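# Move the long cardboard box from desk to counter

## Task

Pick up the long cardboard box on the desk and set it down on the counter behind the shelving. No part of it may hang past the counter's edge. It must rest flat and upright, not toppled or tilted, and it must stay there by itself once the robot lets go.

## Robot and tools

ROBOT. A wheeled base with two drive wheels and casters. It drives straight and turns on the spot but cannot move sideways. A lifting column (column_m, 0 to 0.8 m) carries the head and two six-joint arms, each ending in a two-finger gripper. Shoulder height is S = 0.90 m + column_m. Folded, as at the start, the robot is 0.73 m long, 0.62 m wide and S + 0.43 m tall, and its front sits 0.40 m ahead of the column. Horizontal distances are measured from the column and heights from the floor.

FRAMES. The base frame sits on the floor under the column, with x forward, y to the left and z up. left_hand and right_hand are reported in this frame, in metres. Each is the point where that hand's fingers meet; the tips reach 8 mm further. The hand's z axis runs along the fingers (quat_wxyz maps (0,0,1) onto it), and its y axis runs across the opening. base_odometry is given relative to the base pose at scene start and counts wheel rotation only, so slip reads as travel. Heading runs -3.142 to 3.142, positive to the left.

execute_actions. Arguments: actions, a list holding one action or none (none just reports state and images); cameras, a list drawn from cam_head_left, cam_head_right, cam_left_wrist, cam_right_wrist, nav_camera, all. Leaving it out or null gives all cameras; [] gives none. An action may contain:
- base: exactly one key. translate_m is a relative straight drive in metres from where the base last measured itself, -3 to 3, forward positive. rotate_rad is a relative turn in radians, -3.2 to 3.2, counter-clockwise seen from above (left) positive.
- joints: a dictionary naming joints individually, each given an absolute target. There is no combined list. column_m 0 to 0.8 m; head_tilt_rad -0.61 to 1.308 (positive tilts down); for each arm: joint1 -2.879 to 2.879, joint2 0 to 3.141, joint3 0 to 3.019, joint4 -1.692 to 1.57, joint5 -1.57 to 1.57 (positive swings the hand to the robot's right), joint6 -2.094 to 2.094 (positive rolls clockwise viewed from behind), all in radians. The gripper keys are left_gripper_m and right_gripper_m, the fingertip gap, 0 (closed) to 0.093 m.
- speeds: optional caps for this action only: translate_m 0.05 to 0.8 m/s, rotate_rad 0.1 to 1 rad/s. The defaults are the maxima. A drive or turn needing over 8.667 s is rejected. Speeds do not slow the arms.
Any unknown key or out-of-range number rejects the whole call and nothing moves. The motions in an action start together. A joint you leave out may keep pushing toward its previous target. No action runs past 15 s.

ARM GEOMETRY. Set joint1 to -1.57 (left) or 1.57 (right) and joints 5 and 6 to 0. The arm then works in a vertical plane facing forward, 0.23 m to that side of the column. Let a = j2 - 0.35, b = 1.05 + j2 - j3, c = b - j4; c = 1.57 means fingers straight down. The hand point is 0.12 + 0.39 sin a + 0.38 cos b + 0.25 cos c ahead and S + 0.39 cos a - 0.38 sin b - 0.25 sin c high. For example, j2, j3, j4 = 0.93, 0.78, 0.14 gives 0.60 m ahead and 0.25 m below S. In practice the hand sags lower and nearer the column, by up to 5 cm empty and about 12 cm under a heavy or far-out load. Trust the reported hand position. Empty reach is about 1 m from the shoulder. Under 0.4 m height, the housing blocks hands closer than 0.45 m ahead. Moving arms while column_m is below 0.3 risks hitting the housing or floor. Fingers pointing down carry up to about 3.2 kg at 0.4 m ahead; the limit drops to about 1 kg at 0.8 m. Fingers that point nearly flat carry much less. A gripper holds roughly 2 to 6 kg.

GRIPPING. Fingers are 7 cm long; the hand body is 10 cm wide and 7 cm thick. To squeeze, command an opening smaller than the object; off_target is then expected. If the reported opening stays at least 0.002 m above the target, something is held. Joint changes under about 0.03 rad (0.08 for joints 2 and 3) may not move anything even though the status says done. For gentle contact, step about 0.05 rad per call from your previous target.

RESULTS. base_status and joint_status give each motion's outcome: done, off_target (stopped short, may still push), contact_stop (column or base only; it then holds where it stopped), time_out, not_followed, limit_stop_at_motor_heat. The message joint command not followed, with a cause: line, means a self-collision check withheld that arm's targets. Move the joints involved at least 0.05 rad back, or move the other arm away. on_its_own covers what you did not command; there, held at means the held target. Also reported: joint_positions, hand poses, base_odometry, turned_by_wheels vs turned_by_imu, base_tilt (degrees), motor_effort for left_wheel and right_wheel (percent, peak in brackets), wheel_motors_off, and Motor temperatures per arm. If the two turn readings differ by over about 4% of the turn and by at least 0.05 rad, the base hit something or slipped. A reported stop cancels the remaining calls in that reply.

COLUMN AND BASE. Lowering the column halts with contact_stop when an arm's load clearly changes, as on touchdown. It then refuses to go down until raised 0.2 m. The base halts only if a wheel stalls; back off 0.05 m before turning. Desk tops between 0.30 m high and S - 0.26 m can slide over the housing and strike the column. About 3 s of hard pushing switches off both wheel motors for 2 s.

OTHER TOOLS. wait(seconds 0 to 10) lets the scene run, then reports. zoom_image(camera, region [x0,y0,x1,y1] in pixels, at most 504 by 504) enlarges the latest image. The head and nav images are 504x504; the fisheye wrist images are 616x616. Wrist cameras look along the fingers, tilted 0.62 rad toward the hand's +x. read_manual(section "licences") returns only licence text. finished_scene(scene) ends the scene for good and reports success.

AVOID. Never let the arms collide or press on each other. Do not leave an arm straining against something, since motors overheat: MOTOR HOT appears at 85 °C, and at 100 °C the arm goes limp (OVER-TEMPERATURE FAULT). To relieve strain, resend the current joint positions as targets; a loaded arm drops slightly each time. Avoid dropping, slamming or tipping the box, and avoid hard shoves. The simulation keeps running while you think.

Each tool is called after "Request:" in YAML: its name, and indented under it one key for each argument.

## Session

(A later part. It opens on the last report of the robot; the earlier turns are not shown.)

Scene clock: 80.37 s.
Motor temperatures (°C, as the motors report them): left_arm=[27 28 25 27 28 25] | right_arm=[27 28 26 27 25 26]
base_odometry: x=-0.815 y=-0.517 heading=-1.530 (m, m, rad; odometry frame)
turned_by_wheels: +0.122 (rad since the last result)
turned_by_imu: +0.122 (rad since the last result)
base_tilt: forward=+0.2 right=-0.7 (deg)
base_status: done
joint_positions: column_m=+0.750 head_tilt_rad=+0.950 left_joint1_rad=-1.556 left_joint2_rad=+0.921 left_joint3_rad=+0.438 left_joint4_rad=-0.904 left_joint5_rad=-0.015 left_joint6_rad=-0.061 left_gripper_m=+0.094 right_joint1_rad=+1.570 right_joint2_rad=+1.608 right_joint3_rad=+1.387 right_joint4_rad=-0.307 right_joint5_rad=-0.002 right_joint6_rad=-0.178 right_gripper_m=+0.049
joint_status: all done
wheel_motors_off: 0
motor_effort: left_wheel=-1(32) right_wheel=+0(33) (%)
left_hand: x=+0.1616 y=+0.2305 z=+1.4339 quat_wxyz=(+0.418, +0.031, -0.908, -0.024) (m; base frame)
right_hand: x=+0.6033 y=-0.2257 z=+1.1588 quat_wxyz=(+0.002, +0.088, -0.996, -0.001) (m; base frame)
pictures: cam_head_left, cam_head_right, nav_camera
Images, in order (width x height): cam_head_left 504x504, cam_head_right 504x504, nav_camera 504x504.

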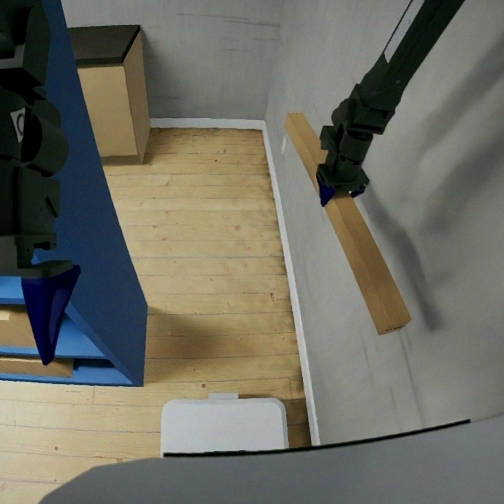

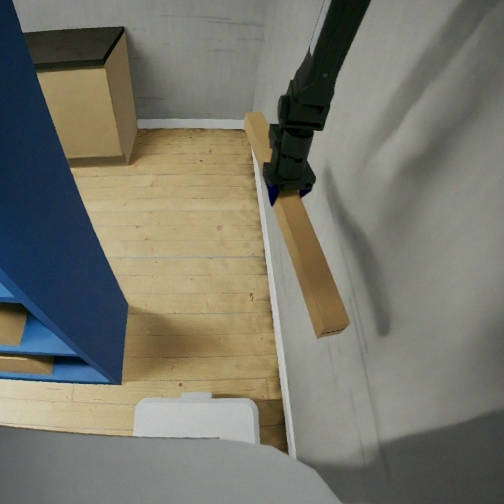

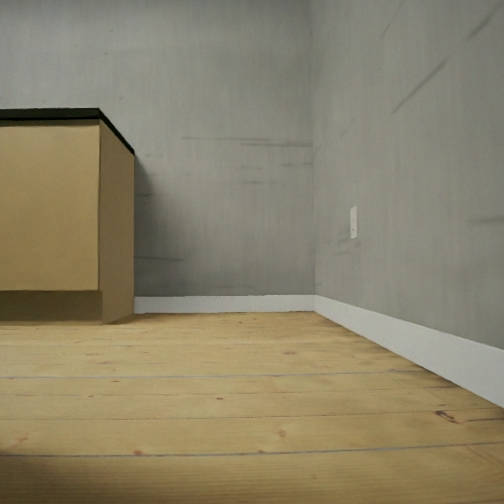

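Centred; mirror scene 1.

Request:
execute_actions:
  actions:
    - {"base":{"translate_m":0.95}}
  cameras: []

Request:
execute_actions:
  actions:
    - {"base":{"rotate_rad":0.25}}
  cameras: ["cam_head_left"]

Request:
execute_actions:
  actions:
    - {"base":{"translate_m":0.55}}
  cameras: ["cam_head_left","cam_left_wrist","nav_camera"]

Scene clock: 89.53 s.
Motor temperatures (°C, as the motors report them): left_arm=[27 28 25 27 28 25] | right_arm=[27 28 26 27 25 26]
base_odometry: x=-0.776 y=-1.466 heading=-1.530 (m, m, rad; odometry frame)
turned_by_wheels: +0.000 (rad since the last result)
turned_by_imu: +0.003 (rad since the last result)
base_tilt: forward=+0.2 right=-0.7 (deg)
base_status: done
joint_positions: column_m=+0.750 head_tilt_rad=+0.951 left_joint1_rad=-1.556 left_joint2_rad=+0.921 left_joint3_rad=+0.438 left_joint4_rad=-0.904 left_joint5_rad=-0.015 left_joint6_rad=-0.061 left_gripper_m=+0.094 right_joint1_rad=+1.570 right_joint2_rad=+1.608 right_joint3_rad=+1.387 right_joint4_rad=-0.307 right_joint5_rad=-0.002 right_joint6_rad=-0.178 right_gripper_m=+0.049
joint_status: not commanded
wheel_motors_off: 0
motor_effort: left_wheel=+1(35) right_wheel=-1(39) (%)
left_hand: x=+0.1621 y=+0.2305 z=+1.4337 quat_wxyz=(+0.418, +0.031, -0.908, -0.024) (m; base frame)
right_hand: x=+0.6033 y=-0.2257 z=+1.1586 quat_wxyz=(+0.002, +0.088, -0.996, -0.001) (m; base frame)
pictures: none
No camera images: the call's "cameras" was empty. Leave "cameras" out to get every camera's image.

Scene clock: 91.03 s.
Motor temperatures (°C, as the motors report them): left_arm=[27 28 25 27 28 25] | right_arm=[27 28 26 27 25 26]
base_odometry: x=-0.776 y=-1.466 heading=-1.281 (m, m, rad; odometry frame)
turned_by_wheels: +0.249 (rad since the last result)
turned_by_imu: +0.247 (rad since the last result)
base_tilt: forward=+0.2 right=-0.7 (deg)
base_status: done
joint_positions: column_m=+0.750 head_tilt_rad=+0.951 left_joint1_rad=-1.556 left_joint2_rad=+0.921 left_joint3_rad=+0.438 left_joint4_rad=-0.904 left_joint5_rad=-0.015 left_joint6_rad=-0.061 left_gripper_m=+0.094 right_joint1_rad=+1.571 right_joint2_rad=+1.608 right_joint3_rad=+1.387 right_joint4_rad=-0.307 right_joint5_rad=-0.002 right_joint6_rad=-0.178 right_gripper_m=+0.049
joint_status: not commanded
wheel_motors_off: 0
motor_effort: left_wheel=-1(36) right_wheel=+1(43) (%)
left_hand: x=+0.1618 y=+0.2305 z=+1.4338 quat_wxyz=(+0.418, +0.031, -0.908, -0.024) (m; base frame)
right_hand: x=+0.6033 y=-0.2251 z=+1.1586 quat_wxyz=(+0.002, +0.089, -0.996, -0.001) (m; base frame)
pictures: cam_head_left
Images, in order (width x height): cam_head_left 504x504.

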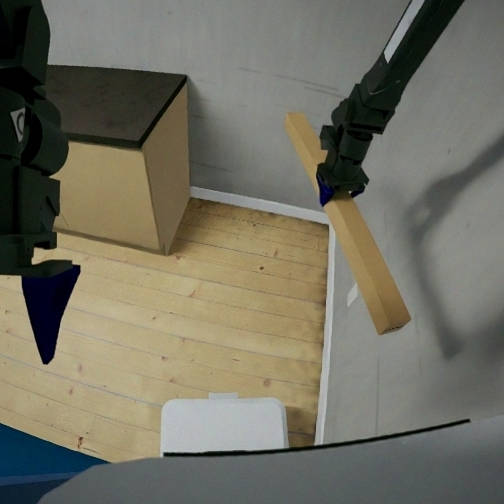

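Scene clock: 93.70 s.
Motor temperatures (°C, as the motors report them): left_arm=[27 28 25 27 28 25] | right_arm=[27 29 26 27 25 26]
base_odometry: x=-0.619 y=-1.993 heading=-1.282 (m, m, rad; odometry frame)
turned_by_wheels: +0.000 (rad since the last result)
turned_by_imu: +0.001 (rad since the last result)
base_tilt: forward=+0.2 right=-0.7 (deg)
base_status: done
joint_positions: column_m=+0.750 head_tilt_rad=+0.951 left_joint1_rad=-1.556 left_joint2_rad=+0.921 left_joint3_rad=+0.438 left_joint4_rad=-0.904 left_joint5_rad=-0.015 left_joint6_rad=-0.061 left_gripper_m=+0.094 right_joint1_rad=+1.571 right_joint2_rad=+1.608 right_joint3_rad=+1.387 right_joint4_rad=-0.307 right_joint5_rad=-0.002 right_joint6_rad=-0.178 right_gripper_m=+0.049
joint_status: not commanded
wheel_motors_off: 0
motor_effort: left_wheel=+0(32) right_wheel=+1(51) (%)
left_hand: x=+0.1616 y=+0.2305 z=+1.4339 quat_wxyz=(+0.418, +0.031, -0.908, -0.024) (m; base frame)
right_hand: x=+0.6029 y=-0.2251 z=+1.1584 quat_wxyz=(+0.002, +0.089, -0.996, -0.001) (m; base frame)
pictures: cam_head_left, cam_left_wrist, nav_camera
Images, in order (width x height): cam_head_left 504x504, cam_left_wrist 616x616, nav_camera 504x504.

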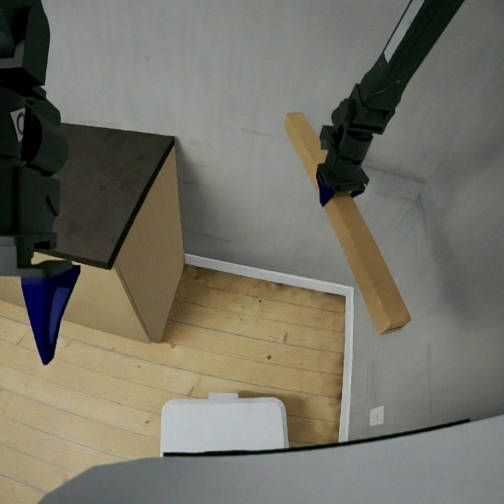

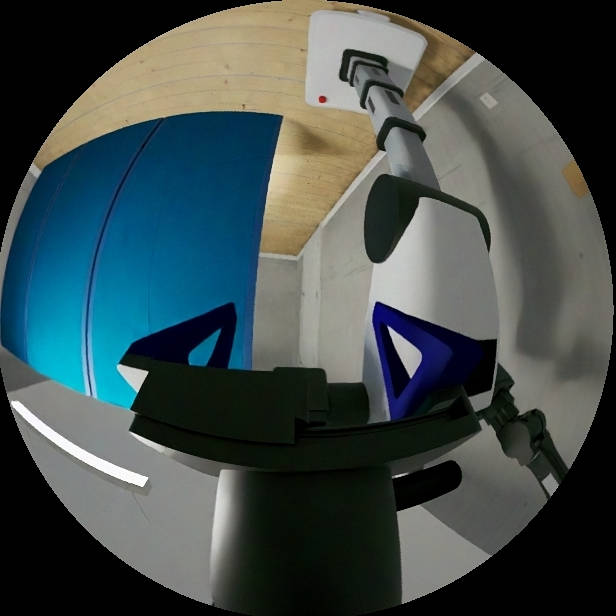

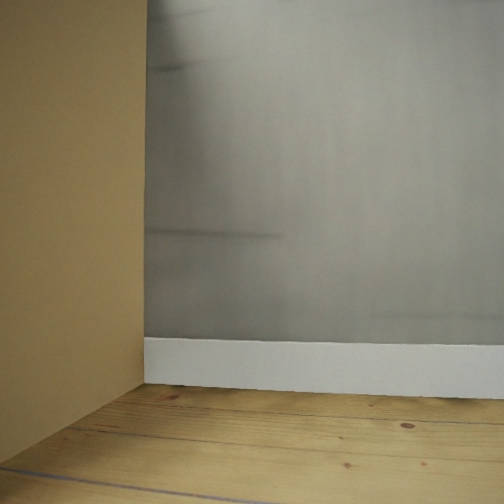

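Request:
execute_actions:
  actions:
    - {"base":{"rotate_rad":1.33},"speeds":{"rotate_rad":0.8}}
  cameras: ["cam_head_left","nav_camera"]

Request:
execute_actions:
  actions:
    - {"base":{"translate_m":0.62},"joints":{"right_joint2_rad":1.78,"right_joint3_rad":1.96,"right_joint4_rad":-0.7}}
  cameras: ["cam_head_left","cam_head_right","nav_camera"]

Scene clock: 102.43 s.
Motor temperatures (°C, as the motors report them): left_arm=[27 28 25 27 28 25] | right_arm=[27 29 26 27 25 26]
base_odometry: x=-0.619 y=-1.993 heading=+0.048 (m, m, rad; odometry frame)
turned_by_wheels: +1.329 (rad since the last result)
turned_by_imu: +1.325 (rad since the last result)
base_tilt: forward=+0.2 right=-0.7 (deg)
base_status: done
joint_positions: column_m=+0.750 head_tilt_rad=+0.951 left_joint1_rad=-1.556 left_joint2_rad=+0.921 left_joint3_rad=+0.438 left_joint4_rad=-0.904 left_joint5_rad=-0.015 left_joint6_rad=-0.061 left_gripper_m=+0.094 right_joint1_rad=+1.570 right_joint2_rad=+1.608 right_joint3_rad=+1.387 right_joint4_rad=-0.307 right_joint5_rad=-0.002 right_joint6_rad=-0.178 right_gripper_m=+0.050
joint_status: not commanded
wheel_motors_off: 0
motor_effort: left_wheel=-3(34) right_wheel=+4(41) (%)
left_hand: x=+0.1616 y=+0.2305 z=+1.4339 quat_wxyz=(+0.418, +0.031, -0.908, -0.024) (m; base frame)
right_hand: x=+0.6029 y=-0.2255 z=+1.1584 quat_wxyz=(+0.002, +0.089, -0.996, -0.001) (m; base frame)
pictures: cam_head_left, nav_camera
Images, in order (width x height): cam_head_left 504x504, nav_camera 504x504.

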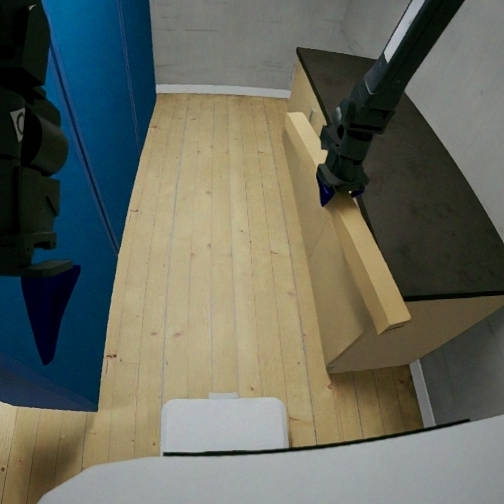

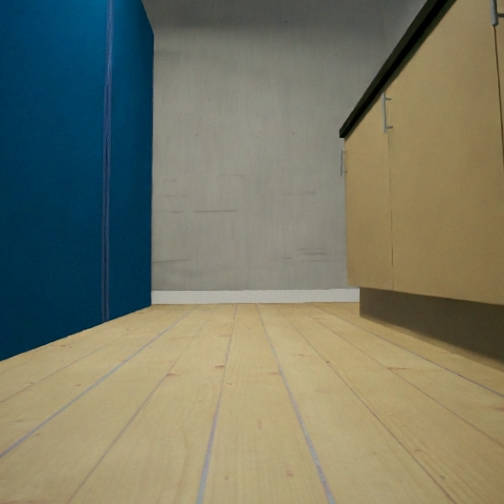

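Scene clock: 105.20 s.
Motor temperatures (°C, as the motors report them): left_arm=[27 28 25 27 28 25] | right_arm=[27 29 26 27 25 26]
base_odometry: x=+0.000 y=-1.964 heading=+0.047 (m, m, rad; odometry frame)
turned_by_wheels: +0.000 (rad since the last result)
turned_by_imu: +0.001 (rad since the last result)
base_tilt: forward=+0.2 right=-0.7 (deg)
base_status: done
joint_positions: column_m=+0.750 head_tilt_rad=+0.951 left_joint1_rad=-1.556 left_joint2_rad=+0.921 left_joint3_rad=+0.438 left_joint4_rad=-0.904 left_joint5_rad=-0.015 left_joint6_rad=-0.061 left_gripper_m=+0.094 right_joint1_rad=+1.570 right_joint2_rad=+1.771 right_joint3_rad=+1.942 right_joint4_rad=-0.689 right_joint5_rad=-0.002 right_joint6_rad=-0.178 right_gripper_m=+0.050
joint_status: all done
wheel_motors_off: 0
motor_effort: left_wheel=+0(34) right_wheel=-2(53) (%)
left_hand: x=+0.1618 y=+0.2305 z=+1.4338 quat_wxyz=(+0.418, +0.031, -0.908, -0.024) (m; base frame)
right_hand: x=+0.7505 y=-0.2255 z=+1.1689 quat_wxyz=(-0.003, +0.089, -0.996, +0.000) (m; base frame)
pictures: cam_head_left, cam_head_right, nav_camera
Images, in order (width x height): cam_head_left 504x504, cam_head_right 504x504, nav_camera 504x504.

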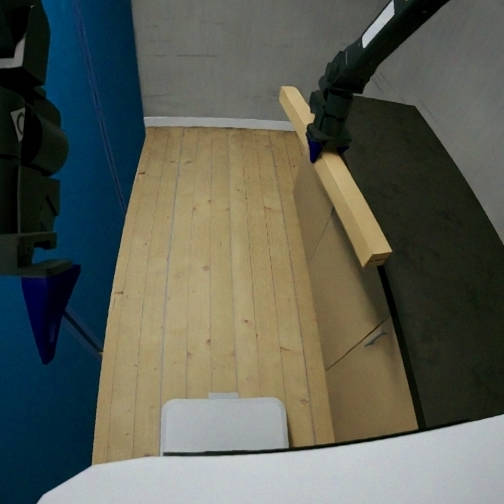

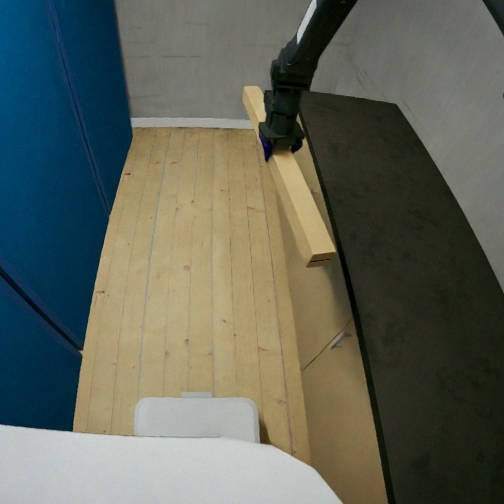

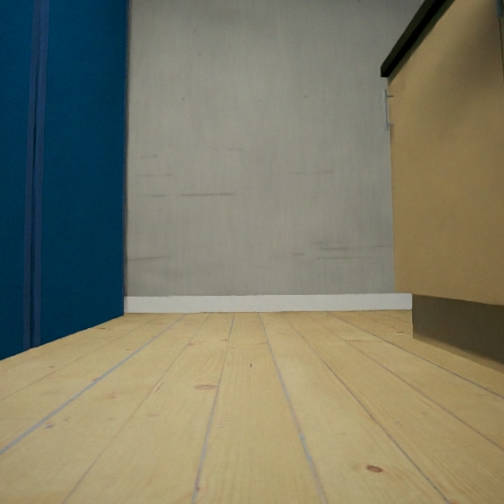

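Request:
execute_actions:
  actions:
    - {"base":{"rotate_rad":-0.65},"speeds":{"rotate_rad":0.5},"joints":{"right_joint6_rad":-0.68,"column_m":0.62}}
  cameras: []

Request:
execute_actions:
  actions:
    - {"joints":{"column_m":0.54}}
  cameras: ["cam_head_left","cam_head_right","cam_right_wrist"]

Scene clock: 112.50 s.
Motor temperatures (°C, as the motors report them): left_arm=[27 28 25 27 28 25] | right_arm=[27 29 27 27 25 26]
base_odometry: x=+0.000 y=-1.964 heading=-0.602 (m, m, rad; odometry frame)
turned_by_wheels: -0.649 (rad since the last result)
turned_by_imu: -0.645 (rad since the last result)
base_tilt: forward=+0.2 right=-0.7 (deg)
base_status: done
joint_positions: column_m=+0.620 head_tilt_rad=+0.951 left_joint1_rad=-1.556 left_joint2_rad=+0.921 left_joint3_rad=+0.438 left_joint4_rad=-0.904 left_joint5_rad=-0.015 left_joint6_rad=-0.061 left_gripper_m=+0.094 right_joint1_rad=+1.570 right_joint2_rad=+1.774 right_joint3_rad=+1.942 right_joint4_rad=-0.689 right_joint5_rad=-0.002 right_joint6_rad=-0.667 right_gripper_m=+0.050
joint_status: all done
wheel_motors_off: 0
motor_effort: left_wheel=+3(26) right_wheel=-2(45) (%)
left_hand: x=+0.1618 y=+0.2305 z=+1.3040 quat_wxyz=(+0.418, +0.031, -0.908, -0.024) (m; base frame)
right_hand: x=+0.7488 y=-0.2261 z=+1.0369 quat_wxyz=(-0.001, +0.327, -0.945, +0.000) (m; base frame)
pictures: none
No camera images: the call's "cameras" was empty. Leave "cameras" out to get every camera's image.

Scene clock: 114.13 s.
Motor temperatures (°C, as the motors report them): left_arm=[27 28 25 27 28 25] | right_arm=[27 30 27 27 25 26]
base_odometry: x=+0.000 y=-1.964 heading=-0.602 (m, m, rad; odometry frame)
turned_by_wheels: +0.000 (rad since the last result)
turned_by_imu: +0.000 (rad since the last result)
base_tilt: forward=+0.2 right=-0.6 (deg)
base_status: not commanded
joint_positions: column_m=+0.540 head_tilt_rad=+0.951 left_joint1_rad=-1.556 left_joint2_rad=+0.921 left_joint3_rad=+0.438 left_joint4_rad=-0.904 left_joint5_rad=-0.015 left_joint6_rad=-0.061 left_gripper_m=+0.094 right_joint1_rad=+1.570 right_joint2_rad=+1.775 right_joint3_rad=+1.942 right_joint4_rad=-0.689 right_joint5_rad=-0.002 right_joint6_rad=-0.667 right_gripper_m=+0.050
joint_status: all done
wheel_motors_off: 0
motor_effort: left_wheel=+5(5) right_wheel=-5(6) (%)
left_hand: x=+0.1618 y=+0.2305 z=+1.2240 quat_wxyz=(+0.418, +0.031, -0.908, -0.024) (m; base frame)
right_hand: x=+0.7485 y=-0.2261 z=+0.9564 quat_wxyz=(-0.001, +0.327, -0.945, +0.000) (m; base frame)
pictures: cam_head_left, cam_head_right, cam_right_wrist
Images, in order (width x height): cam_head_left 504x504, cam_head_right 504x504, cam_right_wrist 616x616.

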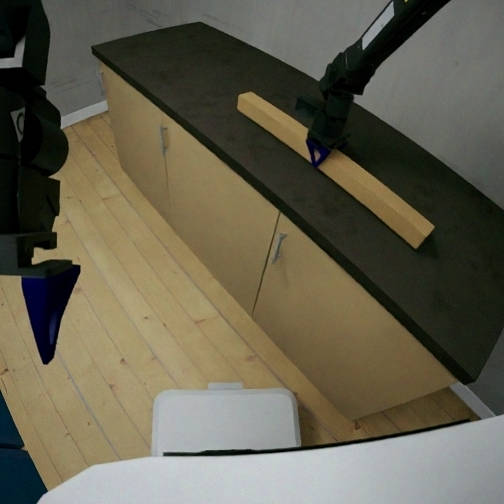

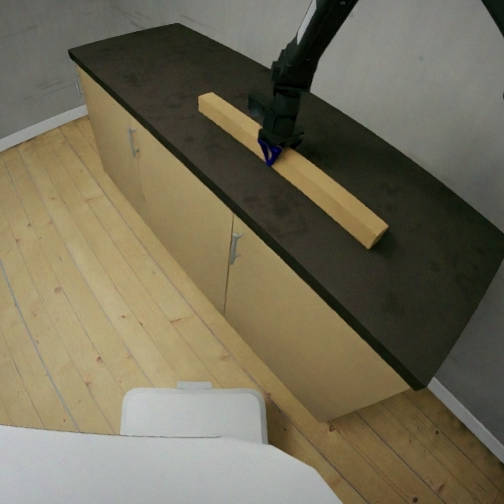

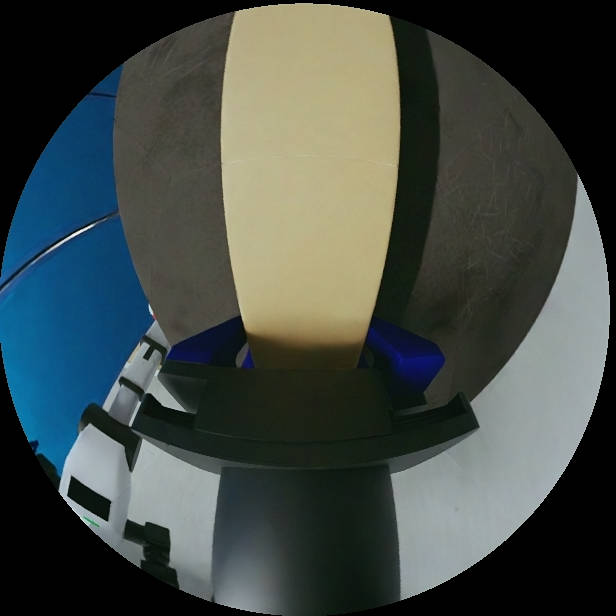

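Request:
execute_actions:
  actions:
    - {"joints":{"column_m":0.515}}
  cameras: ["cam_head_right","cam_right_wrist"]

Scene clock: 118.73 s.
Motor temperatures (°C, as the motors report them): left_arm=[27 28 25 27 28 25] | right_arm=[27 30 27 27 25 26]
base_odometry: x=+0.000 y=-1.964 heading=-0.602 (m, m, rad; odometry frame)
turned_by_wheels: +0.000 (rad since the last result)
turned_by_imu: +0.001 (rad since the last result)
base_tilt: forward=+0.2 right=-0.7 (deg)
base_status: not commanded
joint_positions: column_m=+0.515 head_tilt_rad=+0.951 left_joint1_rad=-1.556 left_joint2_rad=+0.921 left_joint3_rad=+0.438 left_joint4_rad=-0.904 left_joint5_rad=-0.015 left_joint6_rad=-0.061 left_gripper_m=+0.094 right_joint1_rad=+1.570 right_joint2_rad=+1.776 right_joint3_rad=+1.942 right_joint4_rad=-0.689 right_joint5_rad=-0.002 right_joint6_rad=-0.667 right_gripper_m=+0.050
joint_status: all done
wheel_motors_off: 0
motor_effort: left_wheel=+6(5) right_wheel=-8(6) (%)
left_hand: x=+0.1618 y=+0.2305 z=+1.1990 quat_wxyz=(+0.418, +0.031, -0.908, -0.024) (m; base frame)
right_hand: x=+0.7479 y=-0.2261 z=+0.9307 quat_wxyz=(+0.000, +0.327, -0.945, +0.000) (m; base frame)
pictures: cam_head_right, cam_right_wrist
Images, in order (width x height): cam_head_right 504x504, cam_right_wrist 616x616.

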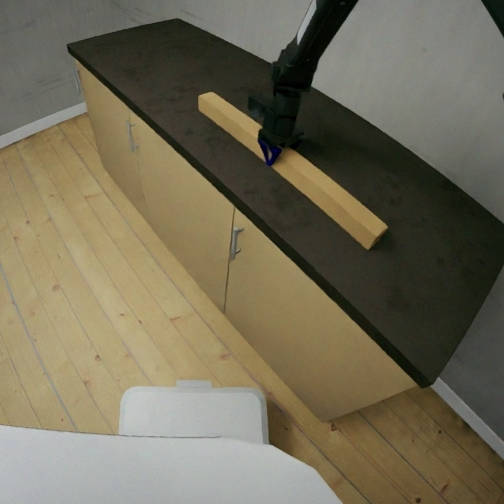

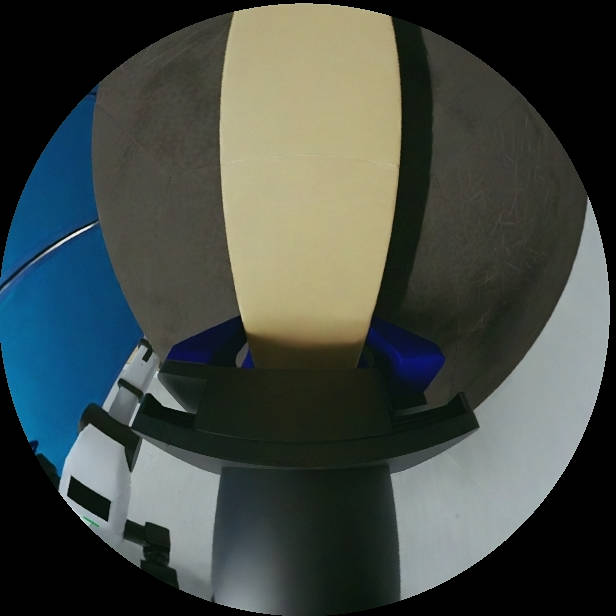

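Request:
execute_actions:
  actions:
    - {"joints":{"column_m":0.503}}
  cameras: []

Request:
execute_actions:
  actions:
    - {"joints":{"right_gripper_m":0.093}}
  cameras: ["cam_right_wrist"]

Request:
execute_actions:
  actions:
    - {"joints":{"column_m":0.58}}
  cameras: ["cam_head_right","cam_right_wrist"]

Scene clock: 123.77 s.
Motor temperatures (°C, as the motors report them): left_arm=[27 28 25 27 28 25] | right_arm=[27 30 27 27 25 26]
base_odometry: x=+0.000 y=-1.964 heading=-0.602 (m, m, rad; odometry frame)
turned_by_wheels: +0.000 (rad since the last result)
turned_by_imu: +0.001 (rad since the last result)
base_tilt: forward=+0.2 right=-0.7 (deg)
base_status: not commanded
joint_positions: column_m=+0.503 head_tilt_rad=+0.951 left_joint1_rad=-1.556 left_joint2_rad=+0.921 left_joint3_rad=+0.438 left_joint4_rad=-0.904 left_joint5_rad=-0.015 left_joint6_rad=-0.061 left_gripper_m=+0.094 right_joint1_rad=+1.570 right_joint2_rad=+1.758 right_joint3_rad=+1.942 right_joint4_rad=-0.699 right_joint5_rad=-0.002 right_joint6_rad=-0.669 right_gripper_m=+0.050
joint_status: all done
wheel_motors_off: 0
motor_effort: left_wheel=+7(5) right_wheel=-7(4) (%)
left_hand: x=+0.1618 y=+0.2305 z=+1.1870 quat_wxyz=(+0.418, +0.031, -0.908, -0.024) (m; base frame)
right_hand: x=+0.7542 y=-0.2261 z=+0.9300 quat_wxyz=(-0.004, +0.328, -0.945, +0.001) (m; base frame)
pictures: none
No camera images: the call's "cameras" was empty. Leave "cameras" out to get every camera's image.

Scene clock: 124.43 s.
Motor temperatures (°C, as the motors report them): left_arm=[27 28 25 27 28 25] | right_arm=[27 30 27 27 25 26]
base_odometry: x=+0.000 y=-1.964 heading=-0.602 (m, m, rad; odometry frame)
turned_by_wheels: +0.000 (rad since the last result)
turned_by_imu: +0.000 (rad since the last result)
base_tilt: forward=+0.2 right=-0.7 (deg)
base_status: not commanded
joint_positions: column_m=+0.503 head_tilt_rad=+0.951 left_joint1_rad=-1.556 left_joint2_rad=+0.921 left_joint3_rad=+0.438 left_joint4_rad=-0.904 left_joint5_rad=-0.015 left_joint6_rad=-0.061 left_gripper_m=+0.094 right_joint1_rad=+1.570 right_joint2_rad=+1.758 right_joint3_rad=+1.943 right_joint4_rad=-0.699 right_joint5_rad=-0.001 right_joint6_rad=-0.669 right_gripper_m=+0.093
joint_status: all done
wheel_motors_off: 0
motor_effort: left_wheel=+6(6) right_wheel=-8(10) (%)
left_hand: x=+0.1618 y=+0.2305 z=+1.1870 quat_wxyz=(+0.418, +0.031, -0.908, -0.024) (m; base frame)
right_hand: x=+0.7546 y=-0.2261 z=+0.9301 quat_wxyz=(-0.004, +0.328, -0.945, +0.001) (m; base frame)
pictures: cam_right_wrist
Images, in order (width x height): cam_right_wrist 616x616.

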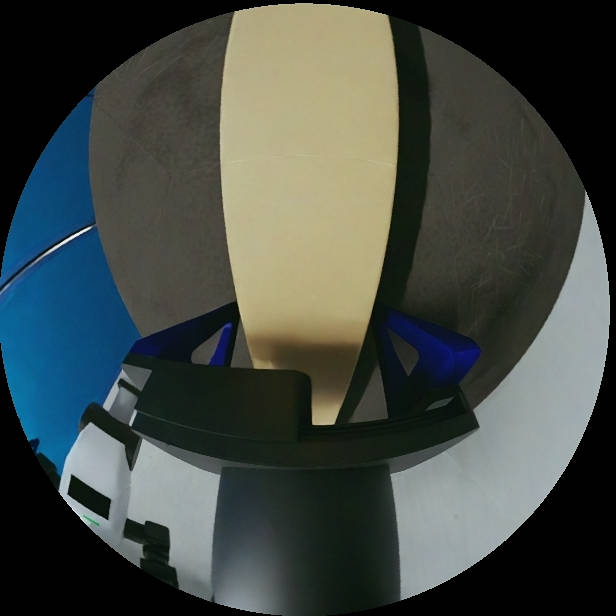

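Scene clock: 126.03 s.
Motor temperatures (°C, as the motors report them): left_arm=[27 28 25 27 28 25] | right_arm=[27 30 27 27 25 26]
base_odometry: x=+0.000 y=-1.964 heading=-0.602 (m, m, rad; odometry frame)
turned_by_wheels: +0.000 (rad since the last result)
turned_by_imu: +0.000 (rad since the last result)
base_tilt: forward=+0.2 right=-0.6 (deg)
base_status: not commanded
joint_positions: column_m=+0.580 head_tilt_rad=+0.951 left_joint1_rad=-1.556 left_joint2_rad=+0.921 left_joint3_rad=+0.438 left_joint4_rad=-0.904 left_joint5_rad=-0.015 left_joint6_rad=-0.061 left_gripper_m=+0.094 right_joint1_rad=+1.570 right_joint2_rad=+1.771 right_joint3_rad=+1.943 right_joint4_rad=-0.699 right_joint5_rad=-0.001 right_joint6_rad=-0.669 right_gripper_m=+0.093
joint_status: all done
wheel_motors_off: 0
motor_effort: left_wheel=+7(7) right_wheel=-7(6) (%)
left_hand: x=+0.1618 y=+0.2305 z=+1.2638 quat_wxyz=(+0.418, +0.031, -0.908, -0.024) (m; base frame)
right_hand: x=+0.7486 y=-0.2261 z=+0.9990 quat_wxyz=(+0.001, +0.328, -0.945, -0.001) (m; base frame)
pictures: cam_head_right, cam_right_wrist
Images, in order (width x height): cam_head_right 504x504, cam_right_wrist 616x616.

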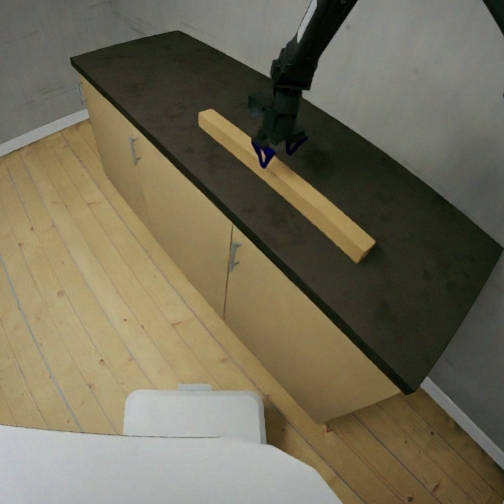

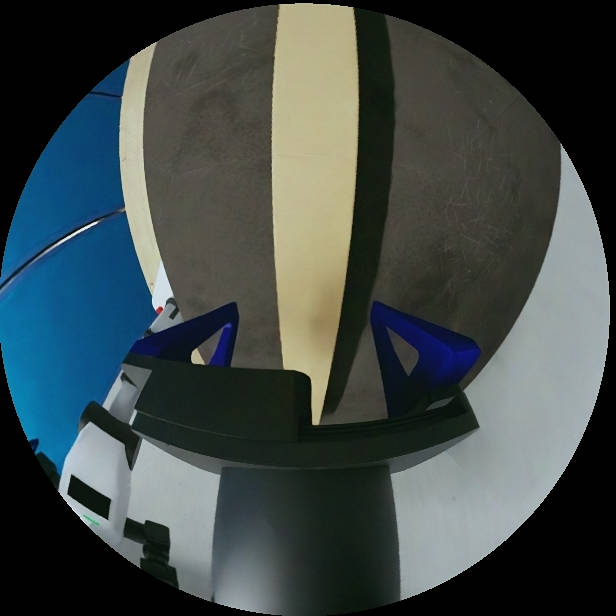

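Request:
finished_scene:
  scene: 2

The scene is finished: the task was done.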